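# Lay the towel flat beside the basket, then withdraw

## Task

Get the towel lying flat on the table as a single layer. It must stay at least one finger-width inside the table's edge, at least two finger-widths away from the basket's rim, and more than a hand-width away from the column of either arm. The basket must end up upright with its entire base resting on the table, no more than three finger-widths from its starting spot and turned roughly the way it started. At the end the grippers must have released everything and moved away. Anything that stays in place only because the robot holds it does not count.

## Robot and tools

Robot and frame. There are two arms, left_arm and right_arm, each with six revolute joints and a parallel two-finger gripper. Every position in a result uses one shared scene frame in metres. Its origin is on the table top midway between the arms, +x points out over the table, +z points up, and left_arm sits on the +y side. The names left and right are only labels and do not tell you which side of a camera image an arm appears on. The arm roots are at (+0.049, +0.227, 0) for left_arm and (+0.022, -0.315, 0) for right_arm, each yawed slightly, by quat_wxyz (+0.999, 0, 0, -0.049) and (+0.999, 0, 0, -0.052). The fingers of a gripper point along its local +z and close along its local y. The reported hand point lies between the pads, roughly 1 cm short of the fingertips.

execute_actions. The argument actions is a list holding one item or nothing. An empty list moves nothing and just returns the state. A motion item has rows and an optional steps (1 to 15, default 15). Each step lasts 1/30 s and uses one row, and the final row repeats if steps outnumber rows. A wait item has only steps (up to 300) and sends no new command. Its count is measured from the previous result, and the time you spend replying uses some of it up. The optional pictures flag (true or false) sets whether camera images come back.

Row layout. One row is a single flat list of 14 numbers covering both arms, and it is needed even when only one arm should move. The first seven are left_arm: waist, shoulder, elbow, wrist pitch, wrist yaw, wrist roll, then grip. The next seven are the same for right_arm. The joint numbers are absolute target angles in radians, in the same terms as the Joint positions block. They are not offsets. Stated ranges: waist -2.618 to 3.054, shoulder 0.000 to 3.142, elbow 0.000 to 3.142, wrist pitch -1.571 to 1.571, wrist yaw -1.571 to 1.571, wrist roll -2.094 to 2.094. A true end stop may sit up to 0.036 rad either side of the stated one. If a target lies over 0.036 rad beyond a range end and also further out than that joint's latest reading, the entire call is rejected and nothing is sent. Targets past a real stop are cut back to the stop, and "joint sent to its limit" then appears. That line may refer to an earlier motion that was still running, and its absence does not prove there is room left. The grip number is an absolute command from -1 (closed) to +1 (fully open).

Motion behaviour. Each step, a joint's target is held to a fixed lead ahead of its measured angle: 0.202 rad for the waist, 0.258 for the shoulder, 0.238 for the elbow, 0.573 for the wrist pitch, and 0.522 for the wrist yaw and the wrist roll. If the hand would end up more than 70 mm from where it is measured to be, all of that arm's targets are pulled back proportionally. Friction can leave a joint up to about 0.031 rad short, so very small changes may do nothing. The simulation keeps running while you reply, and the arms keep heading for the last row sent. That pursuit ends once everything is nearly still, or once any step is HELD. Fingers that are partway through opening or closing carry on regardless.

Reading results. The state line gives each gripper's end_effector_position (m) and end_effector_quat_wxyz in the scene frame, and it grows less accurate at long reach. Joint positions lists six angles plus the finger opening in metres, from 0.093 when open down to 0.000 when shut. Joint velocities gives the rates of the same values. grip_measured is the gripper motor's position on the -1 to +1 scale. The pads meet near -0.94, and each millimetre of object width adds about 0.0208. Each gripper carries a fixed bias of up to about 0.02 in this reading, and the metre reading has one of up to about 1 mm. Once the pads touch something they stop, but the motor keeps moving, so contact hardly shows. Commanding further below the object's width presses harder, up to roughly 50 to 62 N per pad, and less on parts thinner than about 5 mm. To keep a hold, keep sending the same closing number. "joint command not followed" means a clearance check altered or blocked some joint targets while the rest of the row still ran. HELD marks steps on which your row was not sent, in whole or in part.

Motor heat. Carrying a load heats the motors, and this continues while you think. MOTOR HOT appears from 75 °C. At 90 °C that arm is stopped for 10 s. At 100 °C the arm goes limp and drops until it cools. Both are reported as OVER-TEMPERATURE FAULT.

Cameras. cam_high, cam_low, cam_left_wrist and cam_right_wrist are all 504x504. Calibration (K, distortion, T_world_to_cam) maps the scene frame into each camera. It is approximate, and results list any cameras whose numbers changed. zoom_image takes camera (one of the four names) and region [x0, y0, x1, y1] in that camera's pixels, with (0,0) at top-left and at most 504 by 504. It returns a closer view of the latest image.

Other tools. read_manual (section "licences") only returns licence text. finished_scene(scene) ends the current scene permanently and reports whether the goal was met. Replying with no tool call ends everything.

Avoid. Do not let the arms strike or push each other. Do not knock or drop anything off the table. Avoid dropping objects, slamming, and shoving hard. Expect occasional brief tugs on held items. Release the towel and move both grippers away before finishing.

Each tool is called by a JSON object that holds its "name" and its "arguments".

## Session

{"name": "execute_actions", "arguments": {"actions": []}}

Scene clock: 0.00 s of 5200.00 s.
left_arm: end_effector_position=(+0.5072, +0.0470, +0.2856) grip_measured=+1.000 end_effector_quat_wxyz=(+0.683, +0.090, +0.655, -0.310) | right_arm: end_effector_position=(+0.2269, -0.5837, +0.3033) grip_measured=+1.000 end_effector_quat_wxyz=(+0.256, +0.375, +0.618, -0.642)
Joint positions: left_arm=[-0.182  1.628  0.882  0.877  0.281 -0.327  0.093] | right_arm=[-0.311  1.234  0.843  0.206  1.318 -0.467  0.093]
Joint velocities: left_arm=[ 0.002  0.012 -0.007 -0.007  0.037  0.007  0.   ] | right_arm=[-0.017 -0.007  0.017 -0.022 -0.007 -0.037  0.   ]

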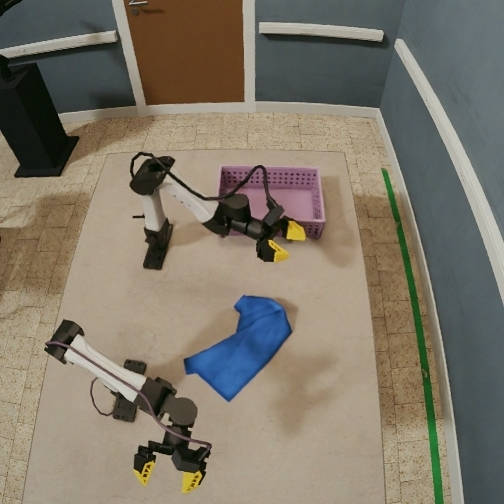

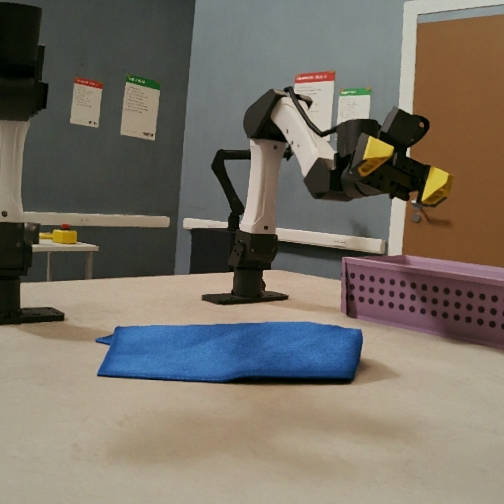

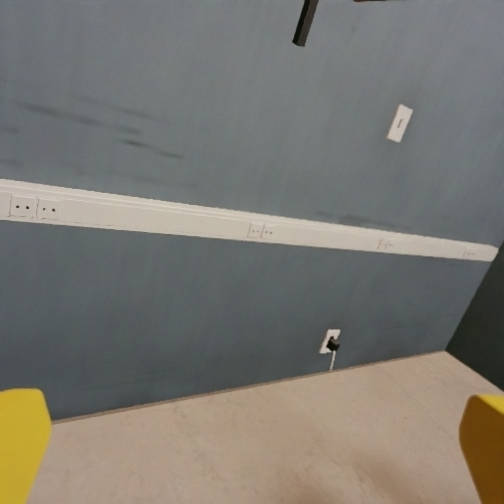

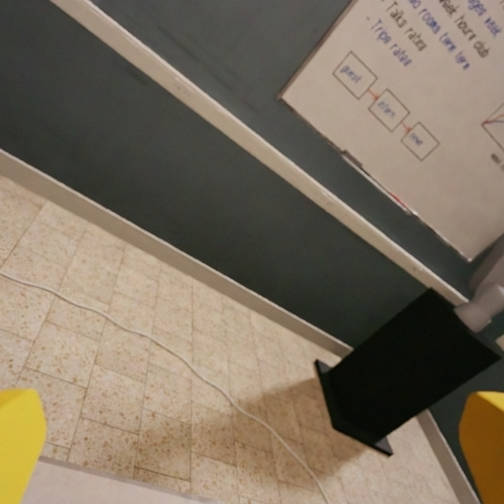

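{"name": "zoom_image", "arguments": {"camera": "cam_high", "region": [160, 270, 320, 420]}}

{"name": "zoom_image", "arguments": {"camera": "cam_low", "region": [80, 290, 400, 410]}}

Region (160, 270, 320, 420) of cam_high's 504x504 image, scaled by 3.150, with more detail than that image has; it fills the top 472 rows of this view, and the rest is white.

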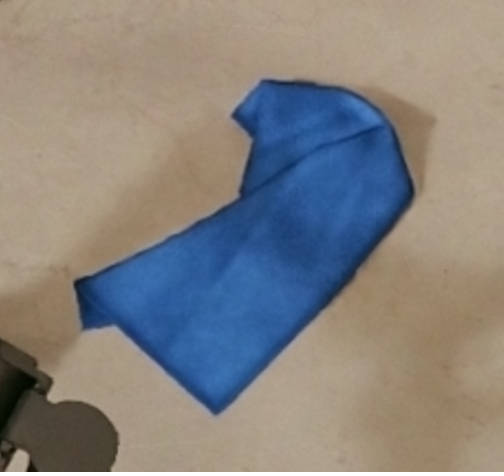

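Region (80, 290, 400, 410) of cam_low's 504x504 image, scaled by 1.575, with more detail than that image has; it fills the top 189 rows of this view, and the rest is white.

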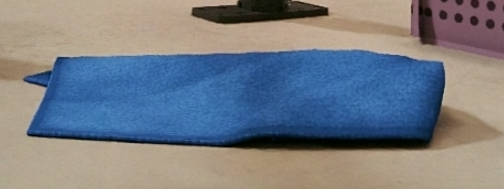

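{"name": "execute_actions", "arguments": {"actions": [{"rows": [[-0.55,1.45,1.2,0.5,0.1,-0.1,1, 0.0,1.35,1.3,-0.3,0.6,-0.2,1]], "steps": 15}], "pictures": false}}

Scene clock: 79.70 s of 5200.00 s.
left_arm: end_effector_position=(+0.4054, -0.0767, +0.4480) grip_measured=+1.000 end_effector_quat_wxyz=(+0.733, +0.206, +0.549, -0.343) | right_arm: end_effector_position=(+0.4175, -0.4557, +0.3513) grip_measured=+1.000 end_effector_quat_wxyz=(+0.509, +0.138, +0.778, -0.343)
Joint positions: left_arm=[-0.562  1.443  1.191  0.572  0.131 -0.122  0.093] | right_arm=[ 0.007  1.347  1.287 -0.255  0.647 -0.223  0.093]
Joint velocities: left_arm=[ 0.061 -0.002  0.002 -0.139 -0.198  0.125  0.   ] | right_arm=[-0.017  0.002  0.002 -0.447 -0.256  0.125  0.   ]
Steps of this call (steps 1 to 90: nothing new was sent; then 76.20 s passed at rest; steps 91 to 105: all 15 steps of this action). Readings (joint positions):
91: left_arm=[-0.195 1.619 0.898 0.834 0.259 -0.307] | right_arm=[-0.297 1.239 0.867 0.147 1.279 -0.437]
92: left_arm=[-0.218 1.609 0.924 0.782 0.236 -0.287] | right_arm=[-0.265 1.257 0.908 0.086 1.221 -0.409]
94: left_arm=[-0.285 1.582 0.986 0.716 0.208 -0.253] | right_arm=[-0.180 1.294 0.998 -0.008 1.094 -0.363]
98: left_arm=[-0.448 1.519 1.112 0.630 0.163 -0.192] | right_arm=[-0.028 1.346 1.206 -0.168 0.827 -0.283]
105: the state above

{"name": "execute_actions", "arguments": {"actions": [{"rows": [[-0.58,1.44,1.21,0.2,0.08,-0.08,1, 0.08,1.37,1.36,-0.5,0.45,-0.15,1],[-0.58,1.44,1.21,0.1,0.08,-0.08,1, 0.1,1.37,1.38,-0.6,0.4,-0.15,1],[-0.59,1.44,1.21,-0.05,0.06,-0.06,1, 0.13,1.38,1.40,-0.7,0.35,-0.12,1],[-0.59,1.435,1.22,-0.2,0.05,-0.05,1, 0.17,1.39,1.43,-0.8,0.28,-0.1,1],[-0.60,1.43,1.22,-0.35,0.04,-0.04,1, 0.21,1.40,1.46,-0.9,0.22,-0.08,1],[-0.60,1.43,1.225,-0.5,0.03,-0.03,1, 0.25,1.41,1.49,-1.0,0.16,-0.05,1],[-0.61,1.43,1.23,-0.62,0.02,-0.02,1, 0.29,1.42,1.51,-1.08,0.1,-0.03,1],[-0.61,1.425,1.23,-0.74,0.01,-0.01,1, 0.33,1.425,1.53,-1.15,0.06,-0.02,1],[-0.62,1.422,1.234,-0.84,0,0,1, 0.37,1.43,1.55,-1.2,0.03,0,1],[-0.62,1.422,1.234,-0.9,0,0,1, 0.40,1.436,1.56,-1.24,0,0,1],[-0.623,1.422,1.234,-0.946,0,0,1, 0.43,1.436,1.572,-1.27,0,0,1],[-0.623,1.422,1.234,-0.946,0,0,1, 0.458,1.436,1.572,-1.27,0,0,1]], "steps": 15}], "pictures": false}}

{"name": "execute_actions", "arguments": {"actions": [{"steps": 15}]}}

Scene clock: 85.33 s of 5200.00 s.
left_arm: end_effector_position=(+0.3329, -0.0224, +0.1786) grip_measured=+1.000 end_effector_quat_wxyz=(+0.280, +0.327, +0.895, -0.118) | right_arm: end_effector_position=(+0.3421, -0.2051, +0.2522) grip_measured=+1.000 end_effector_quat_wxyz=(+0.259, -0.178, +0.949, +0.017)
Joint positions: left_arm=[-0.615  1.438  1.202 -0.718  0.022 -0.018  0.093] | right_arm=[ 0.461  1.422  1.536 -1.16   0.053 -0.028  0.093]
Joint velocities: left_arm=[-0.012 -0.002 -0.007 -1.663 -0.11   0.051  0.   ] | right_arm=[ 0.11  -0.007  0.037 -0.784 -0.374  0.168  0.   ]
Steps of this call (steps 1 to 30: the robot went on to your last target; steps 31 to 120: nothing new was sent; then 1.13 s passed at rest; steps 121 to 135: all 15 steps of this action). Readings (joint positions):
121: left_arm=[-0.560 1.441 1.194 0.477 0.104 -0.102] | right_arm=[0.013 1.349 1.297 -0.329 0.588 -0.197]
122: left_arm=[-0.563 1.439 1.199 0.417 0.100 -0.098] | right_arm=[0.030 1.351 1.316 -0.381 0.559 -0.188]
124: left_arm=[-0.572 1.438 1.202 0.261 0.087 -0.086] | right_arm=[0.090 1.358 1.361 -0.507 0.481 -0.162]
128: left_arm=[-0.592 1.438 1.202 -0.109 0.059 -0.056] | right_arm=[0.249 1.391 1.462 -0.794 0.287 -0.099]
135: the state above

Scene clock: 85.83 s of 5200.00 s.
left_arm: end_effector_position=(+0.3010, +0.0081, +0.1537) grip_measured=+1.000 end_effector_quat_wxyz=(+0.188, +0.339, +0.919, -0.075) | right_arm: end_effector_position=(+0.3194, -0.2052, +0.2421) grip_measured=+1.000 end_effector_quat_wxyz=(+0.209, -0.176, +0.961, +0.033)
Joint positions: left_arm=[-0.615  1.438  1.202 -0.927  0.008 -0.006  0.093] | right_arm=[ 0.462  1.422  1.539 -1.262  0.009 -0.007  0.093]
Joint velocities: left_arm=[ 0.002 -0.012 -0.007 -0.051 -0.095  0.007  0.   ] | right_arm=[-0.012 -0.007  0.002 -0.081 -0.081  0.007  0.   ]
Steps of this call (steps 1 to 15: the robot went on to your last target). Readings (joint positions):
1: left_arm=[-0.615 1.438 1.202 -0.767 0.019 -0.015] | right_arm=[0.462 1.422 1.537 -1.184 0.041 -0.024]
2: left_arm=[-0.615 1.438 1.202 -0.804 0.017 -0.013] | right_arm=[0.462 1.422 1.537 -1.202 0.035 -0.020]
4: left_arm=[-0.615 1.438 1.202 -0.856 0.013 -0.010] | right_arm=[0.462 1.422 1.538 -1.227 0.024 -0.015]
8: left_arm=[-0.615 1.438 1.202 -0.904 0.010 -0.007] | right_arm=[0.462 1.422 1.539 -1.251 0.014 -0.010]
15: the state above
camera_calibration (this result's frames):
cam_left_wrist: T_world_to_cam=[[-0.644217, -0.764725, -0.0134319, 0.207396], [-0.764578, 0.643432, 0.0376168, 0.257044], [-0.020124, 0.0345031, -0.999202, 0.240322], [0, 0, 0, 1]] pos_world=[0.334974, -0.0150817, 0.233246]
cam_right_wrist: T_world_to_cam=[[0.375764, -0.926364, 0.0255128, -0.316323], [-0.926666, -0.375318, 0.0206459, 0.255394], [-0.0095502, -0.0313998, -0.999461, 0.323346], [0, 0, 0, 1]] pos_world=[0.358616, -0.187024, 0.325969]

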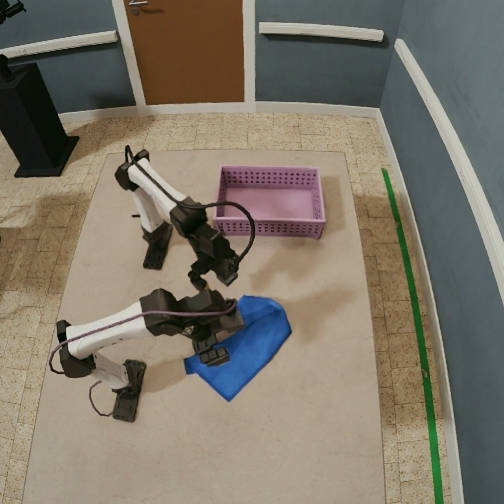

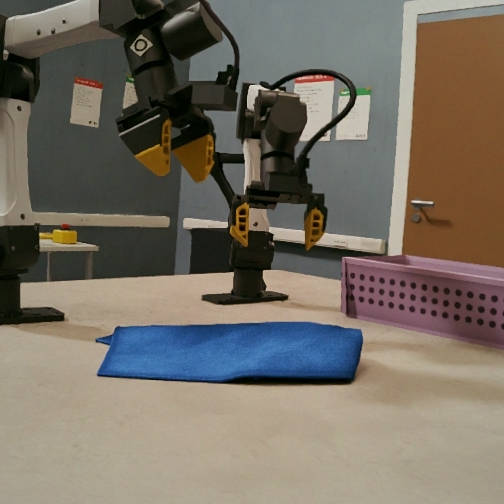

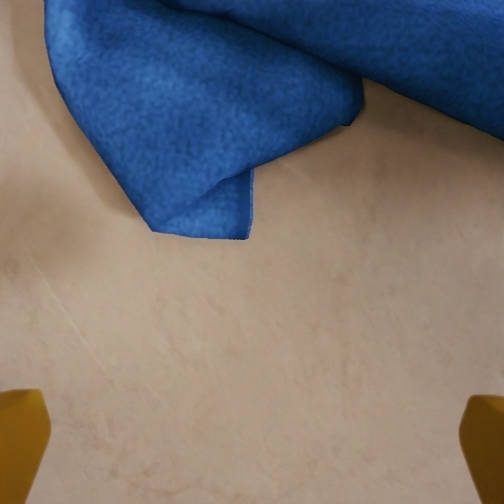

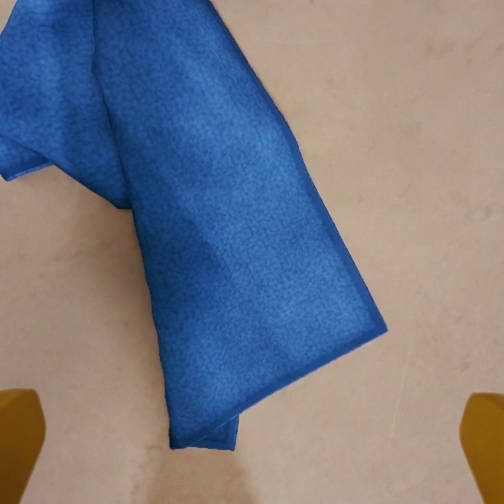

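{"name": "zoom_image", "arguments": {"camera": "cam_left_wrist", "region": [30, 0, 390, 270]}}

{"name": "zoom_image", "arguments": {"camera": "cam_right_wrist", "region": [0, 0, 250, 250]}}

Region (30, 0, 390, 270) of cam_left_wrist's 504x504 image, scaled by 1.400, with more detail than that image has; it fills the top 378 rows of this view, and the rest is white.

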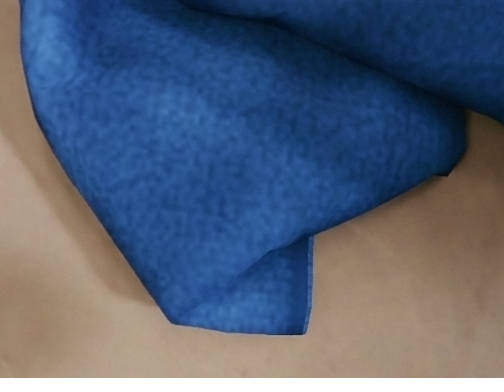

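Region (0, 0, 250, 250) of cam_right_wrist's 504x504 image, scaled by 2.016, with more detail than that image has.

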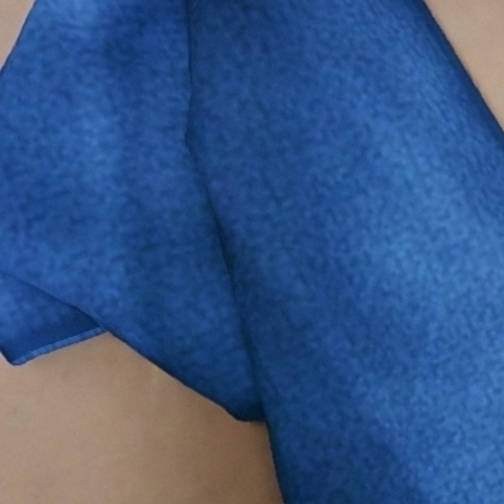

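{"name": "zoom_image", "arguments": {"camera": "cam_low", "region": [80, 310, 180, 390]}}

{"name": "zoom_image", "arguments": {"camera": "cam_low", "region": [200, 170, 360, 270]}}

Region (80, 310, 180, 390) of cam_low's 504x504 image, scaled by 5.040, with more detail than that image has; it fills the top 403 rows of this view, and the rest is white.

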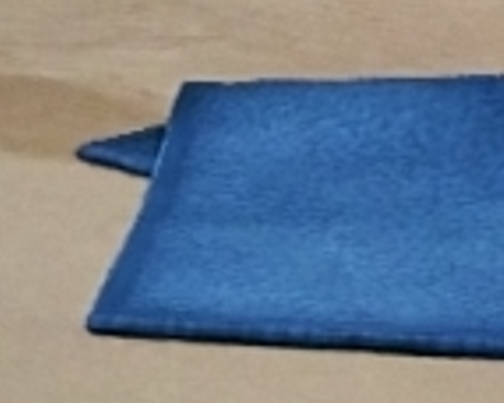

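Region (200, 170, 360, 270) of cam_low's 504x504 image, scaled by 3.150, with more detail than that image has; it fills the top 315 rows of this view, and the rest is white.

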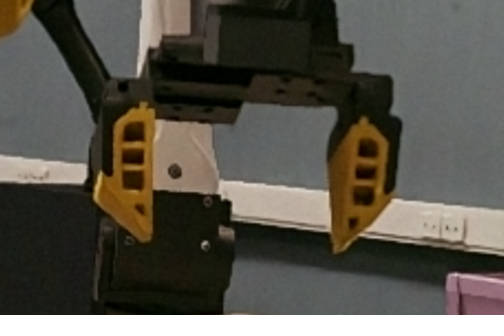

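{"name": "execute_actions", "arguments": {"actions": [{"rows": [[-0.623,1.422,1.234,-0.946,0,0,1, 0.43,1.45,1.52,-1.25,0,0.07,0.8],[-0.623,1.422,1.234,-0.946,0,0,1, 0.40,1.48,1.49,-1.23,0,0.15,0.6],[-0.623,1.422,1.234,-0.946,0,0,1, 0.36,1.51,1.46,-1.21,0,0.23,0.4],[-0.623,1.422,1.234,-0.946,0,0,1, 0.32,1.55,1.43,-1.19,0,0.31,0.2],[-0.623,1.422,1.234,-0.946,0,0,1, 0.28,1.59,1.40,-1.17,0,0.39,0.0],[-0.623,1.422,1.234,-0.946,0,0,1, 0.24,1.63,1.37,-1.14,0,0.47,-0.1],[-0.623,1.422,1.234,-0.946,0,0,1, 0.21,1.66,1.34,-1.12,0,0.54,-0.212],[-0.623,1.422,1.234,-0.946,0,0,1, 0.18,1.69,1.31,-1.10,0,0.60,-0.212],[-0.623,1.422,1.234,-0.946,0,0,1, 0.16,1.71,1.29,-1.08,0,0.65,-0.212],[-0.623,1.422,1.234,-0.946,0,0,1, 0.14,1.73,1.27,-1.065,0,0.69,-0.212],[-0.623,1.422,1.234,-0.946,0,0,1, 0.13,1.745,1.25,-1.055,0,0.71,-0.212],[-0.623,1.422,1.234,-0.946,0,0,1, 0.1246,1.758,1.235,-1.047,0,0.719,-0.212]], "steps": 15}], "pictures": false}}

{"name": "execute_actions", "arguments": {"actions": [{"steps": 12}]}}

Scene clock: 157.63 s of 5200.00 s.
left_arm: end_effector_position=(+0.3003, +0.0087, +0.1533) grip_measured=+1.000 end_effector_quat_wxyz=(+0.186, +0.340, +0.919, -0.074) | right_arm: end_effector_position=(+0.3217, -0.3104, +0.0547) grip_measured=-0.210 end_effector_quat_wxyz=(-0.030, +0.296, +0.955, -0.011)
Joint positions: left_arm=[-0.615  1.438  1.202 -0.932  0.008 -0.005  0.093] | right_arm=[ 0.12   1.78   1.238 -1.092  0.001  0.618  0.035]
Joint velocities: left_arm=[-0.002  0.007  0.002 -0.051  0.022  0.095  0.   ] | right_arm=[-0.032  0.154 -0.232  0.022 -0.037  0.711  0.002]
Steps of this call (steps 1 to 15: the robot went on to your last target; steps 16 to 110: nothing new was sent; then 67.63 s passed at rest; steps 111 to 125: all 15 steps of this action). Readings (joint positions):
111: left_arm=[-0.615 1.438 1.202 -0.932 0.008 -0.005] | right_arm=[0.459 1.422 1.540 -1.264 0.006 0.006]
112: left_arm=[-0.615 1.438 1.202 -0.932 0.008 -0.005] | right_arm=[0.449 1.425 1.537 -1.261 0.002 0.030]
114: left_arm=[-0.615 1.438 1.202 -0.932 0.008 -0.005] | right_arm=[0.401 1.446 1.513 -1.242 -0.003 0.110]
118: left_arm=[-0.615 1.438 1.202 -0.932 0.008 -0.005] | right_arm=[0.268 1.572 1.421 -1.184 -0.003 0.302]
125: the state above

Scene clock: 158.03 s of 5200.00 s.
left_arm: end_effector_position=(+0.3003, +0.0087, +0.1533) grip_measured=+1.000 end_effector_quat_wxyz=(+0.186, +0.340, +0.919, -0.074) | right_arm: end_effector_position=(+0.3270, -0.3103, +0.0535) grip_measured=-0.210 end_effector_quat_wxyz=(-0.019, +0.339, +0.941, -0.007)
Joint positions: left_arm=[-0.615  1.438  1.202 -0.932  0.008 -0.005  0.093] | right_arm=[ 0.12   1.78   1.233 -1.065  0.001  0.707  0.035]
Joint velocities: left_arm=[-0.007  0.002 -0.017  0.022 -0.037 -0.037  0.   ] | right_arm=[-0.017 -0.007 -0.007 -0.081 -0.022 -0.066 -0.   ]
Steps of this call (steps 1 to 12: the robot went on to your last target). Readings (joint positions):
1: left_arm=[-0.615 1.438 1.202 -0.932 0.008 -0.005] | right_arm=[0.120 1.782 1.233 -1.092 0.001 0.637]
2: left_arm=[-0.615 1.438 1.202 -0.932 0.008 -0.005] | right_arm=[0.120 1.782 1.233 -1.090 0.001 0.652]
4: left_arm=[-0.615 1.438 1.202 -0.932 0.008 -0.005] | right_arm=[0.120 1.780 1.233 -1.078 0.001 0.674]
8: left_arm=[-0.615 1.438 1.202 -0.932 0.008 -0.005] | right_arm=[0.120 1.780 1.233 -1.068 0.001 0.697]
12: the state above
camera_calibration (this result's frames):
cam_left_wrist: T_world_to_cam=[[-0.644675, -0.764326, -0.0141309, 0.207707], [-0.764115, 0.643725, 0.0417956, 0.255344], [-0.022849, 0.0377423, -0.999026, 0.240647], [0, 0, 0, 1]] pos_world=[0.334514, -0.014698, 0.232676]
cam_right_wrist: T_world_to_cam=[[-0.613843, -0.788899, 0.0289026, -0.045588], [-0.692848, 0.55593, 0.459242, 0.415854], [-0.378363, 0.261878, -0.887841, 0.337293], [0, 0, 0, 1]] pos_world=[0.387759, -0.35548, 0.109802]

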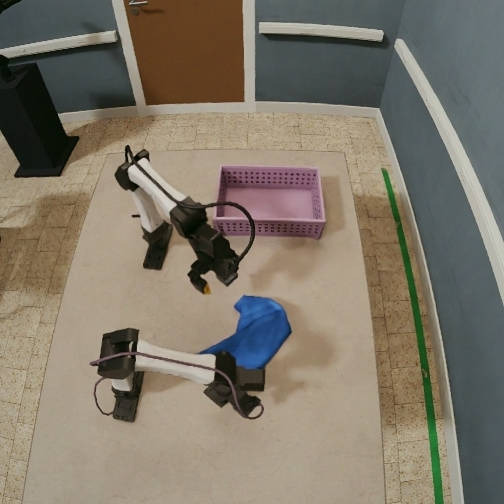

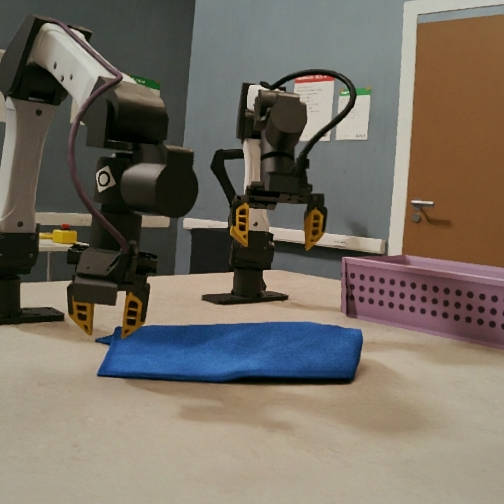

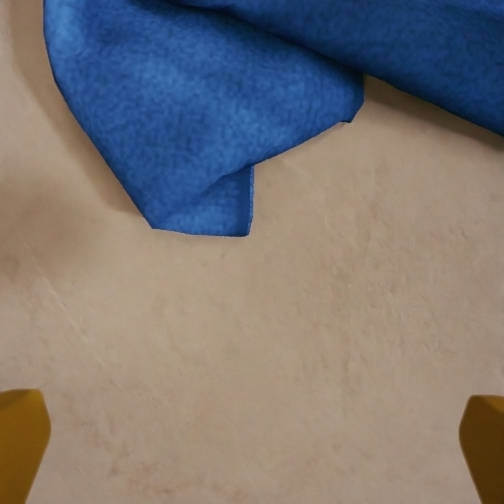

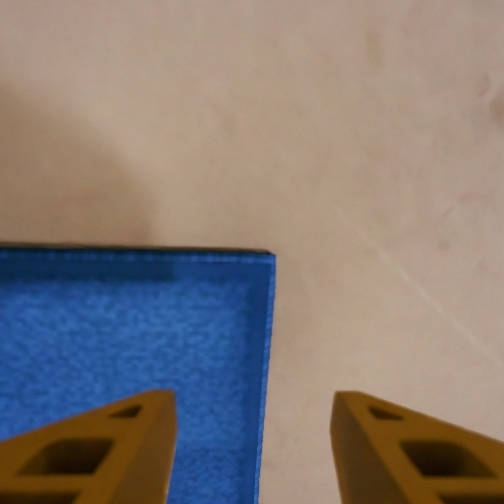

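{"name": "execute_actions", "arguments": {"actions": [{"rows": [[-0.623,1.422,1.234,-0.946,0,0,1, 0.118,1.765,1.222,-1.03,0,0.715,-0.212],[-0.623,1.422,1.234,-0.946,0,0,1, 0.114,1.77,1.21,-1.01,0,0.712,-0.212],[-0.623,1.422,1.234,-0.946,0,0,1, 0.11,1.775,1.198,-0.99,0,0.71,-0.212],[-0.623,1.422,1.234,-0.946,0,0,1, 0.107,1.78,1.186,-0.97,0,0.71,-0.212],[-0.623,1.422,1.234,-0.946,0,0,1, 0.104,1.785,1.174,-0.95,0,0.71,-0.212],[-0.623,1.422,1.234,-0.946,0,0,1, 0.102,1.79,1.162,-0.93,0,0.71,-0.212],[-0.623,1.422,1.234,-0.946,0,0,1, 0.10,1.795,1.151,-0.91,0,0.71,-0.212],[-0.623,1.422,1.234,-0.946,0,0,1, 0.10,1.799,1.141,-0.895,0,0.71,-0.212],[-0.623,1.422,1.234,-0.946,0,0,1, 0.10,1.802,1.133,-0.883,0,0.71,-0.212],[-0.623,1.422,1.234,-0.946,0,0,1, 0.10,1.804,1.127,-0.875,0,0.71,-0.212],[-0.623,1.422,1.234,-0.946,0,0,1, 0.10,1.805,1.123,-0.871,0,0.71,-0.212]], "steps": 15}], "pictures": false}}

{"name": "execute_actions", "arguments": {"actions": [{"steps": 10}]}}

Scene clock: 167.50 s of 5200.00 s.
left_arm: end_effector_position=(+0.3003, +0.0087, +0.1533) grip_measured=+1.000 end_effector_quat_wxyz=(+0.186, +0.340, +0.919, -0.074) | right_arm: end_effector_position=(+0.3349, -0.3132, +0.0303) grip_measured=-0.210 end_effector_quat_wxyz=(+0.009, +0.346, +0.938, +0.003)
Joint positions: left_arm=[-0.615  1.438  1.202 -0.932  0.008 -0.005  0.093] | right_arm=[ 0.11   1.787  1.145 -0.91   0.001  0.713  0.035]
Joint velocities: left_arm=[-0.017 -0.012  0.007 -0.037  0.007 -0.022  0.   ] | right_arm=[-0.012  0.076 -0.002  0.11   0.007  0.051  0.   ]
Steps of this call (steps 1 to 30: the robot went on to your last target; steps 31 to 120: nothing new was sent; then 4.97 s passed at rest; steps 121 to 135: all 15 steps of this action). Readings (joint positions):
121: left_arm=[-0.615 1.438 1.202 -0.932 0.008 -0.005] | right_arm=[0.120 1.780 1.233 -1.061 0.001 0.713]
122: left_arm=[-0.615 1.438 1.202 -0.932 0.008 -0.005] | right_arm=[0.120 1.780 1.233 -1.057 0.001 0.713]
124: left_arm=[-0.615 1.438 1.202 -0.932 0.008 -0.005] | right_arm=[0.120 1.780 1.227 -1.034 0.001 0.713]
128: left_arm=[-0.615 1.438 1.202 -0.932 0.008 -0.005] | right_arm=[0.114 1.780 1.183 -0.972 0.001 0.713]
135: the state above

Scene clock: 167.83 s of 5200.00 s.
left_arm: end_effector_position=(+0.3003, +0.0087, +0.1533) grip_measured=+1.000 end_effector_quat_wxyz=(+0.186, +0.340, +0.919, -0.074) | right_arm: end_effector_position=(+0.3397, -0.3132, +0.0300) grip_measured=-0.210 end_effector_quat_wxyz=(+0.018, +0.346, +0.938, +0.006)
Joint positions: left_arm=[-0.615  1.438  1.202 -0.932  0.008 -0.005  0.093] | right_arm=[ 0.11   1.788  1.145 -0.889  0.001  0.713  0.035]
Joint velocities: left_arm=[-0.007  0.002 -0.007 -0.022  0.051 -0.037  0.   ] | right_arm=[ 0.002  0.002 -0.012  0.037 -0.007 -0.037  0.001]
Steps of this call (steps 1 to 10: the robot went on to your last target). Readings (joint positions):
1: left_arm=[-0.615 1.438 1.202 -0.932 0.008 -0.005] | right_arm=[0.110 1.788 1.145 -0.905 0.001 0.713]
2: left_arm=[-0.615 1.438 1.202 -0.932 0.008 -0.005] | right_arm=[0.110 1.788 1.145 -0.901 0.001 0.713]
4: left_arm=[-0.615 1.438 1.202 -0.932 0.008 -0.005] | right_arm=[0.110 1.788 1.145 -0.896 0.001 0.713]
8: left_arm=[-0.615 1.438 1.202 -0.932 0.008 -0.005] | right_arm=[0.110 1.788 1.145 -0.891 0.001 0.713]
10: the state above
camera_calibration (this result's frames):
cam_left_wrist: T_world_to_cam=[[-0.644675, -0.764326, -0.0141309, 0.207707], [-0.764115, 0.643725, 0.0417956, 0.255344], [-0.022849, 0.0377423, -0.999026, 0.240647], [0, 0, 0, 1]] pos_world=[0.334514, -0.014698, 0.232676]
cam_right_wrist: T_world_to_cam=[[-0.627041, -0.778722, -0.0202976, -0.0302787], [-0.717427, 0.567141, 0.404537, 0.450619], [-0.30351, 0.268223, -0.914296, 0.299358], [0, 0, 0, 1]] pos_world=[0.395158, -0.359438, 0.0907948]

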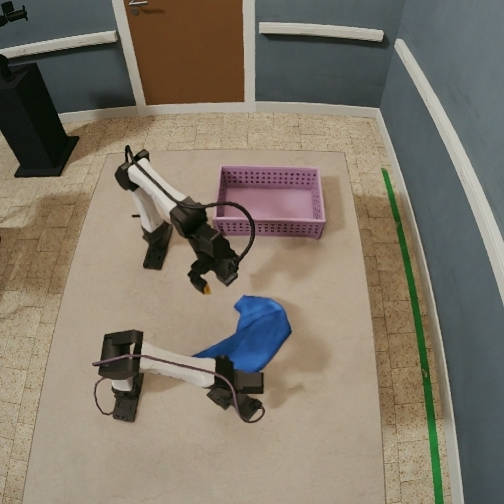

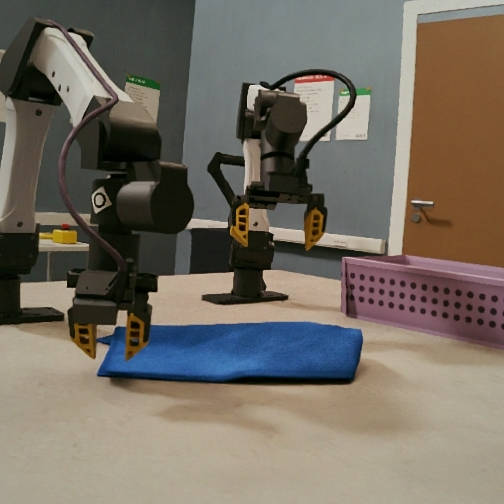

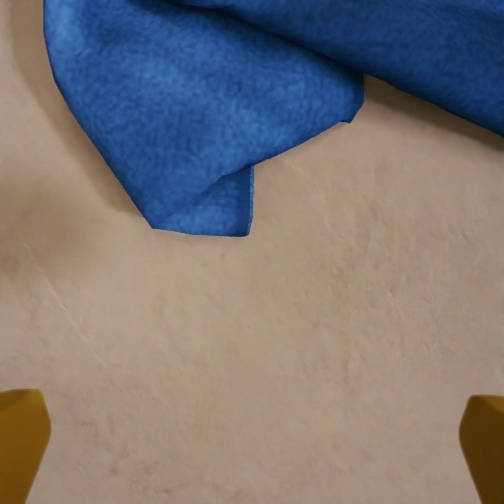

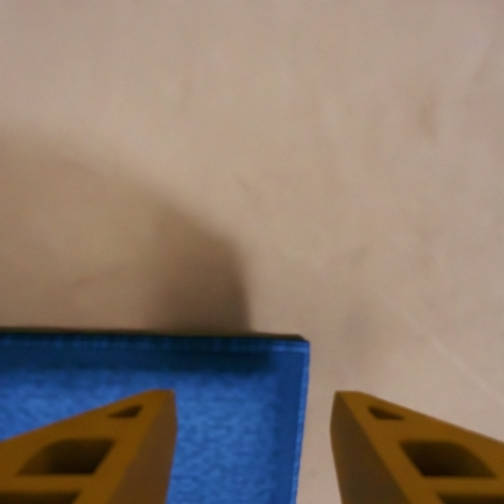

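{"name": "execute_actions", "arguments": {"actions": [{"rows": [[-0.623,1.422,1.234,-0.946,0,0,1, 0.097,1.809,1.118,-0.871,0,0.71,-0.212],[-0.623,1.422,1.234,-0.946,0,0,1, 0.097,1.813,1.113,-0.871,0,0.71,-0.212],[-0.623,1.422,1.234,-0.946,0,0,1, 0.097,1.817,1.108,-0.871,0,0.71,-0.212],[-0.623,1.422,1.234,-0.946,0,0,1, 0.097,1.82,1.104,-0.871,0,0.71,-0.212],[-0.623,1.422,1.234,-0.946,0,0,1, 0.097,1.822,1.101,-0.868,0,0.71,-0.212],[-0.623,1.422,1.234,-0.946,0,0,1, 0.097,1.825,1.097,-0.861,0,0.71,-0.212],[-0.623,1.422,1.234,-0.946,0,0,1, 0.097,1.828,1.093,-0.854,0,0.71,-0.212],[-0.623,1.422,1.234,-0.946,0,0,1, 0.097,1.831,1.089,-0.847,0,0.71,-0.212],[-0.623,1.422,1.234,-0.946,0,0,1, 0.097,1.834,1.085,-0.84,0,0.71,-0.212],[-0.623,1.422,1.234,-0.946,0,0,1, 0.097,1.837,1.082,-0.835,0,0.71,-0.212],[-0.623,1.422,1.234,-0.946,0,0,1, 0.097,1.839,1.079,-0.831,0,0.71,-0.212]], "steps": 15}], "pictures": false}}

{"name": "execute_actions", "arguments": {"actions": [{"steps": 10}]}}

Scene clock: 175.77 s of 5200.00 s.
left_arm: end_effector_position=(+0.3003, +0.0087, +0.1533) grip_measured=+1.000 end_effector_quat_wxyz=(+0.186, +0.340, +0.919, -0.074) | right_arm: end_effector_position=(+0.3305, -0.3132, +0.0126) grip_measured=-0.211 end_effector_quat_wxyz=(-0.001, +0.346, +0.938, -0.001)
Joint positions: left_arm=[-0.615  1.438  1.202 -0.932  0.008 -0.005  0.093] | right_arm=[ 0.11   1.818  1.107 -0.862  0.     0.713  0.035]
Joint velocities: left_arm=[ 0.007 -0.012  0.012 -0.007 -0.051 -0.022  0.   ] | right_arm=[-0.017  0.002 -0.017  0.007 -0.081 -0.066 -0.   ]
Steps of this call (steps 1 to 30: the robot went on to your last target; steps 31 to 120: nothing new was sent; then 3.43 s passed at rest; steps 121 to 135: all 15 steps of this action). Readings (joint positions):
121: left_arm=[-0.615 1.438 1.202 -0.932 0.008 -0.005] | right_arm=[0.110 1.788 1.145 -0.888 0.001 0.713]
122: left_arm=[-0.615 1.438 1.202 -0.932 0.008 -0.005] | right_arm=[0.110 1.788 1.145 -0.888 0.001 0.713]
124: left_arm=[-0.615 1.438 1.202 -0.932 0.008 -0.005] | right_arm=[0.110 1.788 1.140 -0.884 0.001 0.713]
128: left_arm=[-0.615 1.438 1.202 -0.932 0.008 -0.005] | right_arm=[0.110 1.804 1.121 -0.877 0.001 0.713]
135: the state above

Scene clock: 176.10 s of 5200.00 s.
left_arm: end_effector_position=(+0.3003, +0.0087, +0.1533) grip_measured=+1.000 end_effector_quat_wxyz=(+0.186, +0.340, +0.919, -0.074) | right_arm: end_effector_position=(+0.3305, -0.3132, +0.0126) grip_measured=-0.211 end_effector_quat_wxyz=(-0.001, +0.346, +0.938, -0.001)
Joint positions: left_arm=[-0.615  1.438  1.202 -0.932  0.008 -0.005  0.093] | right_arm=[ 0.11   1.818  1.107 -0.862  0.     0.713  0.035]
Joint velocities: left_arm=[-0.007 -0.012 -0.007 -0.022 -0.022 -0.051  0.   ] | right_arm=[-0.002  0.022  0.007 -0.022 -0.037 -0.007  0.001]
Steps of this call (steps 1 to 10: the robot went on to your last target). Readings (joint positions):
1: left_arm=[-0.615 1.438 1.202 -0.932 0.008 -0.005] | right_arm=[0.110 1.818 1.107 -0.862 0.000 0.713]
2: left_arm=[-0.615 1.438 1.202 -0.932 0.008 -0.005] | right_arm=[0.110 1.818 1.107 -0.862 0.000 0.713]
4: left_arm=[-0.615 1.438 1.202 -0.932 0.008 -0.005] | right_arm=[0.110 1.818 1.107 -0.862 0.000 0.713]
8: left_arm=[-0.615 1.438 1.202 -0.932 0.008 -0.005] | right_arm=[0.110 1.818 1.107 -0.862 0.000 0.713]
10: the state above
camera_calibration (this result's frames):
cam_left_wrist: T_world_to_cam=[[-0.644675, -0.764326, -0.0141309, 0.207707], [-0.764115, 0.643725, 0.0417956, 0.255344], [-0.022849, 0.0377423, -0.999026, 0.240647], [0, 0, 0, 1]] pos_world=[0.334514, -0.014698, 0.232676]
cam_right_wrist: T_world_to_cam=[[-0.62735, -0.778725, 0.00447208, -0.0365915], [-0.700819, 0.567073, 0.432761, 0.445202], [-0.339538, 0.268358, -0.901498, 0.29244], [0, 0, 0, 1]] pos_world=[0.388345, -0.359435, 0.0711312]

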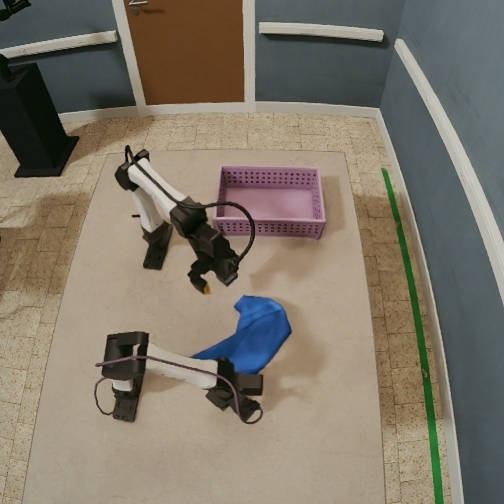

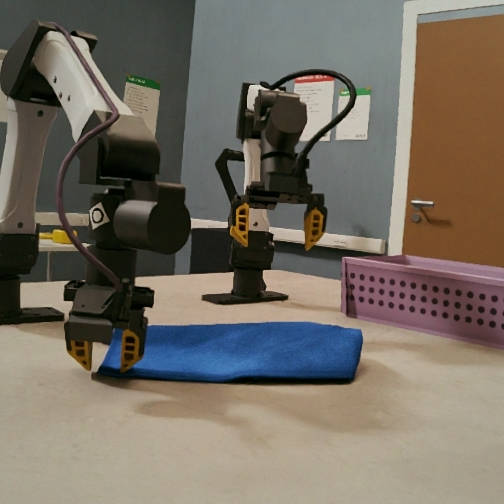

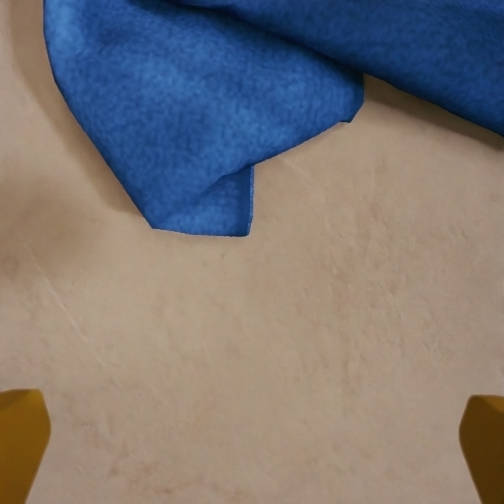

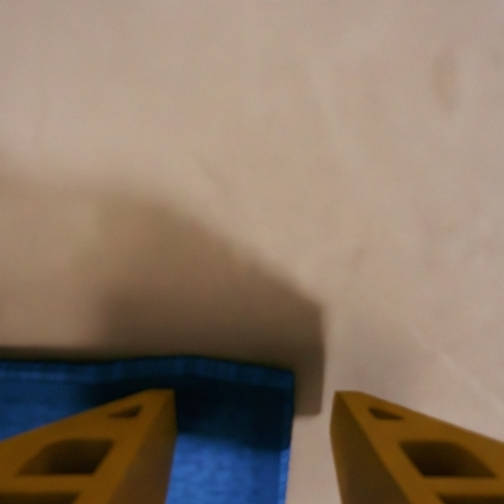

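{"name": "zoom_image", "arguments": {"camera": "cam_low", "region": [50, 320, 170, 400]}}

Region (50, 320, 170, 400) of cam_low's 504x504 image, scaled by 4.200, with more detail than that image has.

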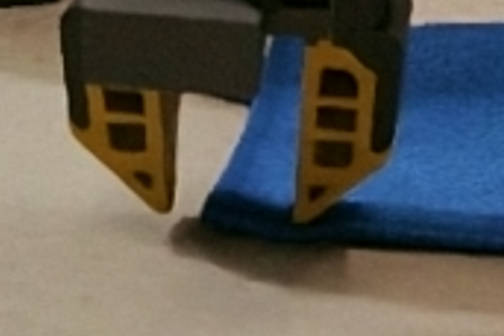

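{"name": "execute_actions", "arguments": {"actions": [{"rows": [[-0.623,1.422,1.234,-0.946,0,0,1, 0.097,1.845,1.073,-0.84,0,0.71,-0.25],[-0.623,1.422,1.234,-0.946,0,0,1, 0.097,1.85,1.068,-0.845,0,0.71,-0.30],[-0.623,1.422,1.234,-0.946,0,0,1, 0.097,1.85,1.068,-0.845,0,0.71,-0.36],[-0.623,1.422,1.234,-0.946,0,0,1, 0.097,1.85,1.068,-0.845,0,0.71,-0.42],[-0.623,1.422,1.234,-0.946,0,0,1, 0.097,1.85,1.068,-0.845,0,0.71,-0.48],[-0.623,1.422,1.234,-0.946,0,0,1, 0.097,1.85,1.068,-0.845,0,0.71,-0.54],[-0.623,1.422,1.234,-0.946,0,0,1, 0.097,1.85,1.068,-0.845,0,0.71,-0.60],[-0.623,1.422,1.234,-0.946,0,0,1, 0.097,1.85,1.068,-0.845,0,0.71,-0.65],[-0.623,1.422,1.234,-0.946,0,0,1, 0.097,1.85,1.068,-0.845,0,0.71,-0.70],[-0.623,1.422,1.234,-0.946,0,0,1, 0.097,1.85,1.068,-0.845,0,0.71,-0.74]], "steps": 15}]}}

Scene clock: 185.73 s of 5200.00 s.
left_arm: end_effector_position=(+0.3002, +0.0088, +0.1533) grip_measured=+1.000 end_effector_quat_wxyz=(+0.186, +0.340, +0.919, -0.074) | right_arm: end_effector_position=(+0.3346, -0.3101, +0.0127) grip_measured=-0.738 end_effector_quat_wxyz=(+0.004, +0.346, +0.938, +0.011)
Joint positions: left_arm=[-0.615  1.438  1.202 -0.932  0.008 -0.005  0.093] | right_arm=[ 0.11   1.818  1.107 -0.845 -0.018  0.713  0.01 ]
Joint velocities: left_arm=[-0.007 -0.007 -0.012 -0.007  0.037 -0.022  0.   ] | right_arm=[-0.012 -0.007 -0.012 -0.095 -0.022  0.051  0.001]
Steps of this call (steps 1 to 15: the robot went on to your last target; steps 16 to 110: nothing new was sent; then 5.47 s passed at rest; steps 111 to 125: all 15 steps of this action). Readings (joint positions):
111: left_arm=[-0.615 1.438 1.202 -0.932 0.008 -0.005] | right_arm=[0.110 1.818 1.107 -0.861 -0.001 0.713]
112: left_arm=[-0.615 1.438 1.202 -0.932 0.008 -0.005] | right_arm=[0.110 1.818 1.107 -0.860 -0.003 0.713]
114: left_arm=[-0.615 1.438 1.202 -0.932 0.008 -0.005] | right_arm=[0.110 1.818 1.107 -0.855 -0.010 0.713]
118: left_arm=[-0.615 1.438 1.202 -0.932 0.008 -0.005] | right_arm=[0.110 1.818 1.107 -0.848 -0.016 0.713]
125: the state above
camera_calibration (this result's frames):
cam_left_wrist: T_world_to_cam=[[-0.644679, -0.764322, -0.0141352, 0.207709], [-0.764103, 0.643714, 0.0421767, 0.255198], [-0.0231376, 0.0379912, -0.99901, 0.240689], [0, 0, 0, 1]] pos_world=[0.334473, -0.0146622, 0.232624]
cam_right_wrist: T_world_to_cam=[[-0.627125, -0.778654, -0.0203241, -0.03137], [-0.708092, 0.559035, 0.431377, 0.446215], [-0.324531, 0.284918, -0.901943, 0.293149], [0, 0, 0, 1]] pos_world=[0.391424, -0.3574, 0.0712798]

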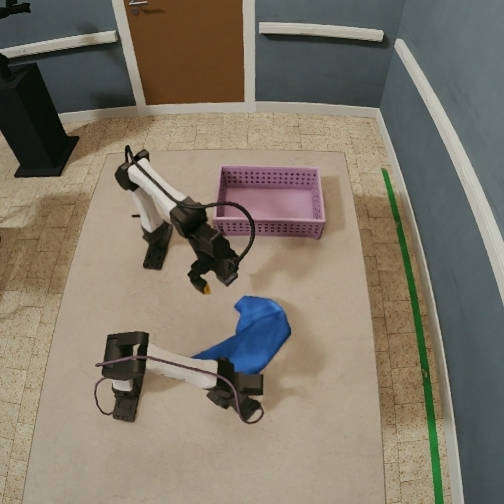

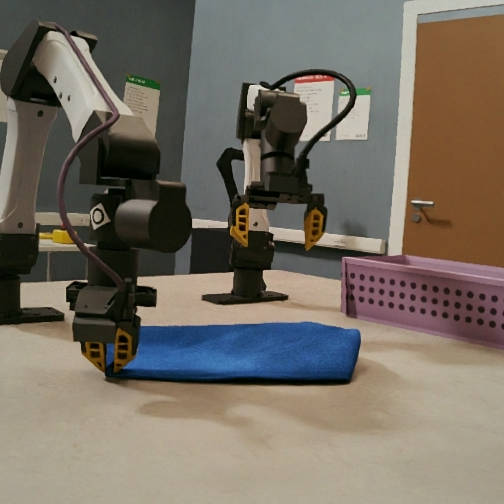

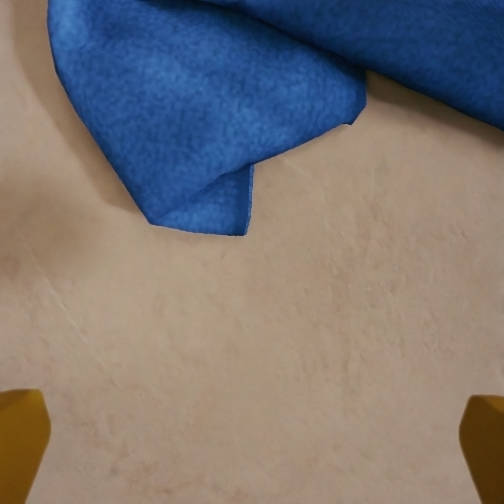

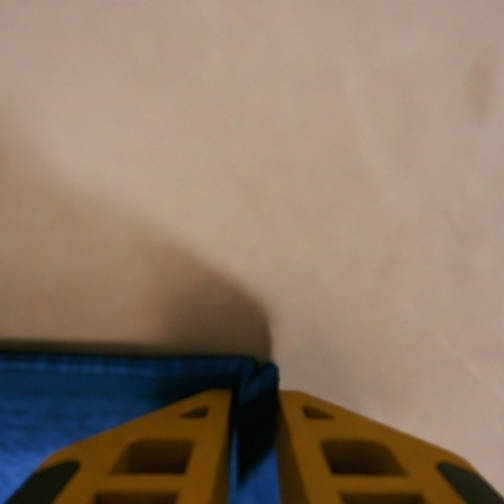

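{"name": "execute_actions", "arguments": {"actions": [{"rows": [[-0.623,1.422,1.234,-0.946,0,0,1, 0.097,1.85,1.068,-0.845,0,0.71,-0.8],[-0.623,1.422,1.234,-0.946,0,0,1, 0.097,1.85,1.068,-0.845,0,0.71,-0.86],[-0.623,1.422,1.234,-0.946,0,0,1, 0.097,1.85,1.068,-0.845,0,0.71,-0.92],[-0.623,1.422,1.234,-0.946,0,0,1, 0.097,1.85,1.068,-0.845,0,0.71,-1],[-0.623,1.422,1.234,-0.946,0,0,1, 0.097,1.84,1.08,-0.845,0,0.71,-1],[-0.623,1.422,1.234,-0.946,0,0,1, 0.10,1.825,1.10,-0.85,0,0.71,-1],[-0.623,1.422,1.234,-0.946,0,0,1, 0.11,1.81,1.12,-0.87,0,0.71,-1],[-0.623,1.422,1.234,-0.946,0,0,1, 0.11,1.80,1.14,-0.895,0,0.71,-1],[-0.623,1.422,1.234,-0.946,0,0,1, 0.11,1.79,1.16,-0.92,0,0.71,-1],[-0.623,1.422,1.234,-0.946,0,0,1, 0.11,1.78,1.18,-0.95,0,0.71,-1],[-0.623,1.422,1.234,-0.946,0,0,1, 0.11,1.77,1.20,-0.98,0,0.71,-1],[-0.623,1.422,1.234,-0.946,0,0,1, 0.11,1.762,1.215,-1.0,0,0.71,-1],[-0.623,1.422,1.234,-0.946,0,0,1, 0.11,1.757,1.227,-1.015,0,0.71,-1],[-0.623,1.422,1.234,-0.946,0,0,1, 0.11,1.755,1.235,-1.025,0,0.71,-1]], "steps": 15}], "pictures": false}}

{"name": "execute_actions", "arguments": {"actions": [{"steps": 8}]}}

Scene clock: 201.40 s of 5200.00 s.
left_arm: end_effector_position=(+0.3002, +0.0088, +0.1533) grip_measured=+1.000 end_effector_quat_wxyz=(+0.186, +0.340, +0.919, -0.074) | right_arm: end_effector_position=(+0.3388, -0.3110, +0.0411) grip_measured=-0.975 end_effector_quat_wxyz=(+0.005, +0.346, +0.938, +0.008)
Joint positions: left_arm=[-0.615  1.438  1.202 -0.932  0.008 -0.005  0.093] | right_arm=[ 0.11   1.79   1.194 -0.961 -0.012  0.713  0.   ]
Joint velocities: left_arm=[-0.002  0.017  0.002 -0.007  0.081 -0.051  0.   ] | right_arm=[-0.022 -0.261  0.325 -0.344  0.007 -0.051  0.   ]
Steps of this call (steps 1 to 15: the robot went on to your last target; steps 16 to 110: nothing new was sent; then 11.50 s passed at rest; steps 111 to 125: all 15 steps of this action). Readings (joint positions):
111: left_arm=[-0.615 1.438 1.202 -0.932 0.008 -0.005] | right_arm=[0.110 1.818 1.107 -0.845 -0.018 0.713]
112: left_arm=[-0.615 1.438 1.202 -0.932 0.008 -0.005] | right_arm=[0.110 1.818 1.107 -0.845 -0.018 0.713]
114: left_arm=[-0.615 1.438 1.202 -0.932 0.008 -0.005] | right_arm=[0.110 1.818 1.107 -0.845 -0.018 0.713]
118: left_arm=[-0.615 1.438 1.202 -0.932 0.008 -0.005] | right_arm=[0.110 1.818 1.109 -0.849 -0.018 0.713]
125: the state above

Scene clock: 201.67 s of 5200.00 s.
left_arm: end_effector_position=(+0.3002, +0.0088, +0.1533) grip_measured=+1.000 end_effector_quat_wxyz=(+0.186, +0.340, +0.919, -0.074) | right_arm: end_effector_position=(+0.3357, -0.3114, +0.0503) grip_measured=-0.975 end_effector_quat_wxyz=(+0.002, +0.346, +0.938, +0.006)
Joint positions: left_arm=[-0.615  1.438  1.202 -0.932  0.008 -0.005  0.093] | right_arm=[ 0.11   1.772  1.212 -1.002 -0.01   0.713  0.   ]
Joint velocities: left_arm=[-0.007  0.012 -0.012 -0.007 -0.037 -0.007  0.   ] | right_arm=[ 0.017 -0.002 -0.012 -0.139  0.007 -0.037  0.   ]
Steps of this call (steps 1 to 8: the robot went on to your last target). Readings (joint positions):
1: left_arm=[-0.615 1.438 1.202 -0.932 0.008 -0.005] | right_arm=[0.110 1.782 1.203 -0.969 -0.012 0.713]
2: left_arm=[-0.615 1.438 1.202 -0.932 0.008 -0.005] | right_arm=[0.110 1.776 1.209 -0.975 -0.011 0.713]
4: left_arm=[-0.615 1.438 1.202 -0.932 0.008 -0.005] | right_arm=[0.110 1.772 1.212 -0.986 -0.011 0.713]
8: the state above
camera_calibration (this result's frames):
cam_left_wrist: T_world_to_cam=[[-0.644679, -0.764322, -0.0141352, 0.207709], [-0.764103, 0.643714, 0.0421767, 0.255198], [-0.0231376, 0.0379912, -0.99901, 0.240689], [0, 0, 0, 1]] pos_world=[0.334473, -0.0146622, 0.232624]
cam_right_wrist: T_world_to_cam=[[-0.6273, -0.778715, -0.00983257, -0.0314175], [-0.704933, 0.562408, 0.432165, 0.431418], [-0.331003, 0.278028, -0.901741, 0.327792], [0, 0, 0, 1]] pos_world=[0.392913, -0.358234, 0.108831]

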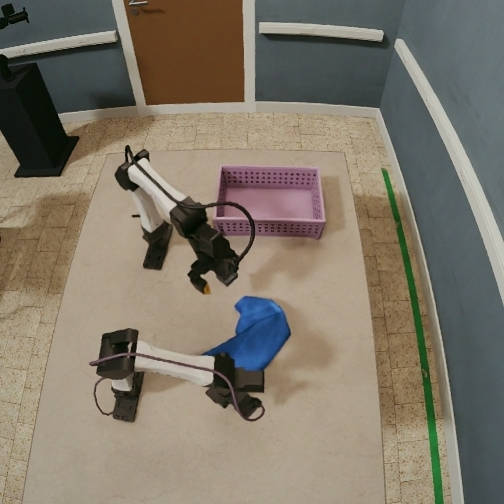

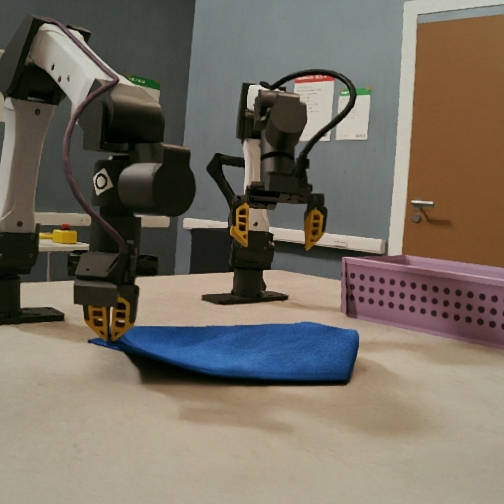

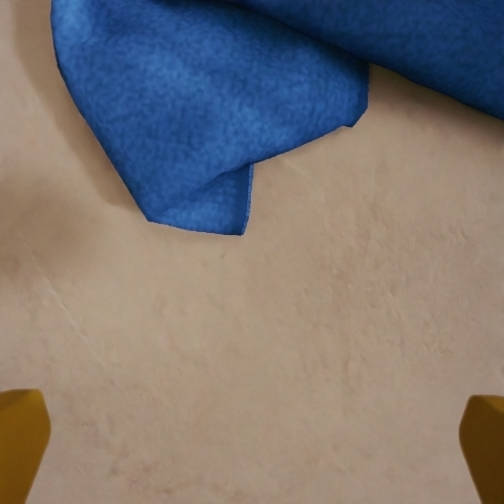

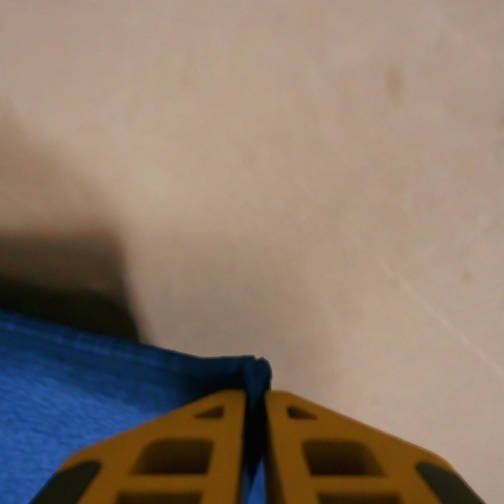

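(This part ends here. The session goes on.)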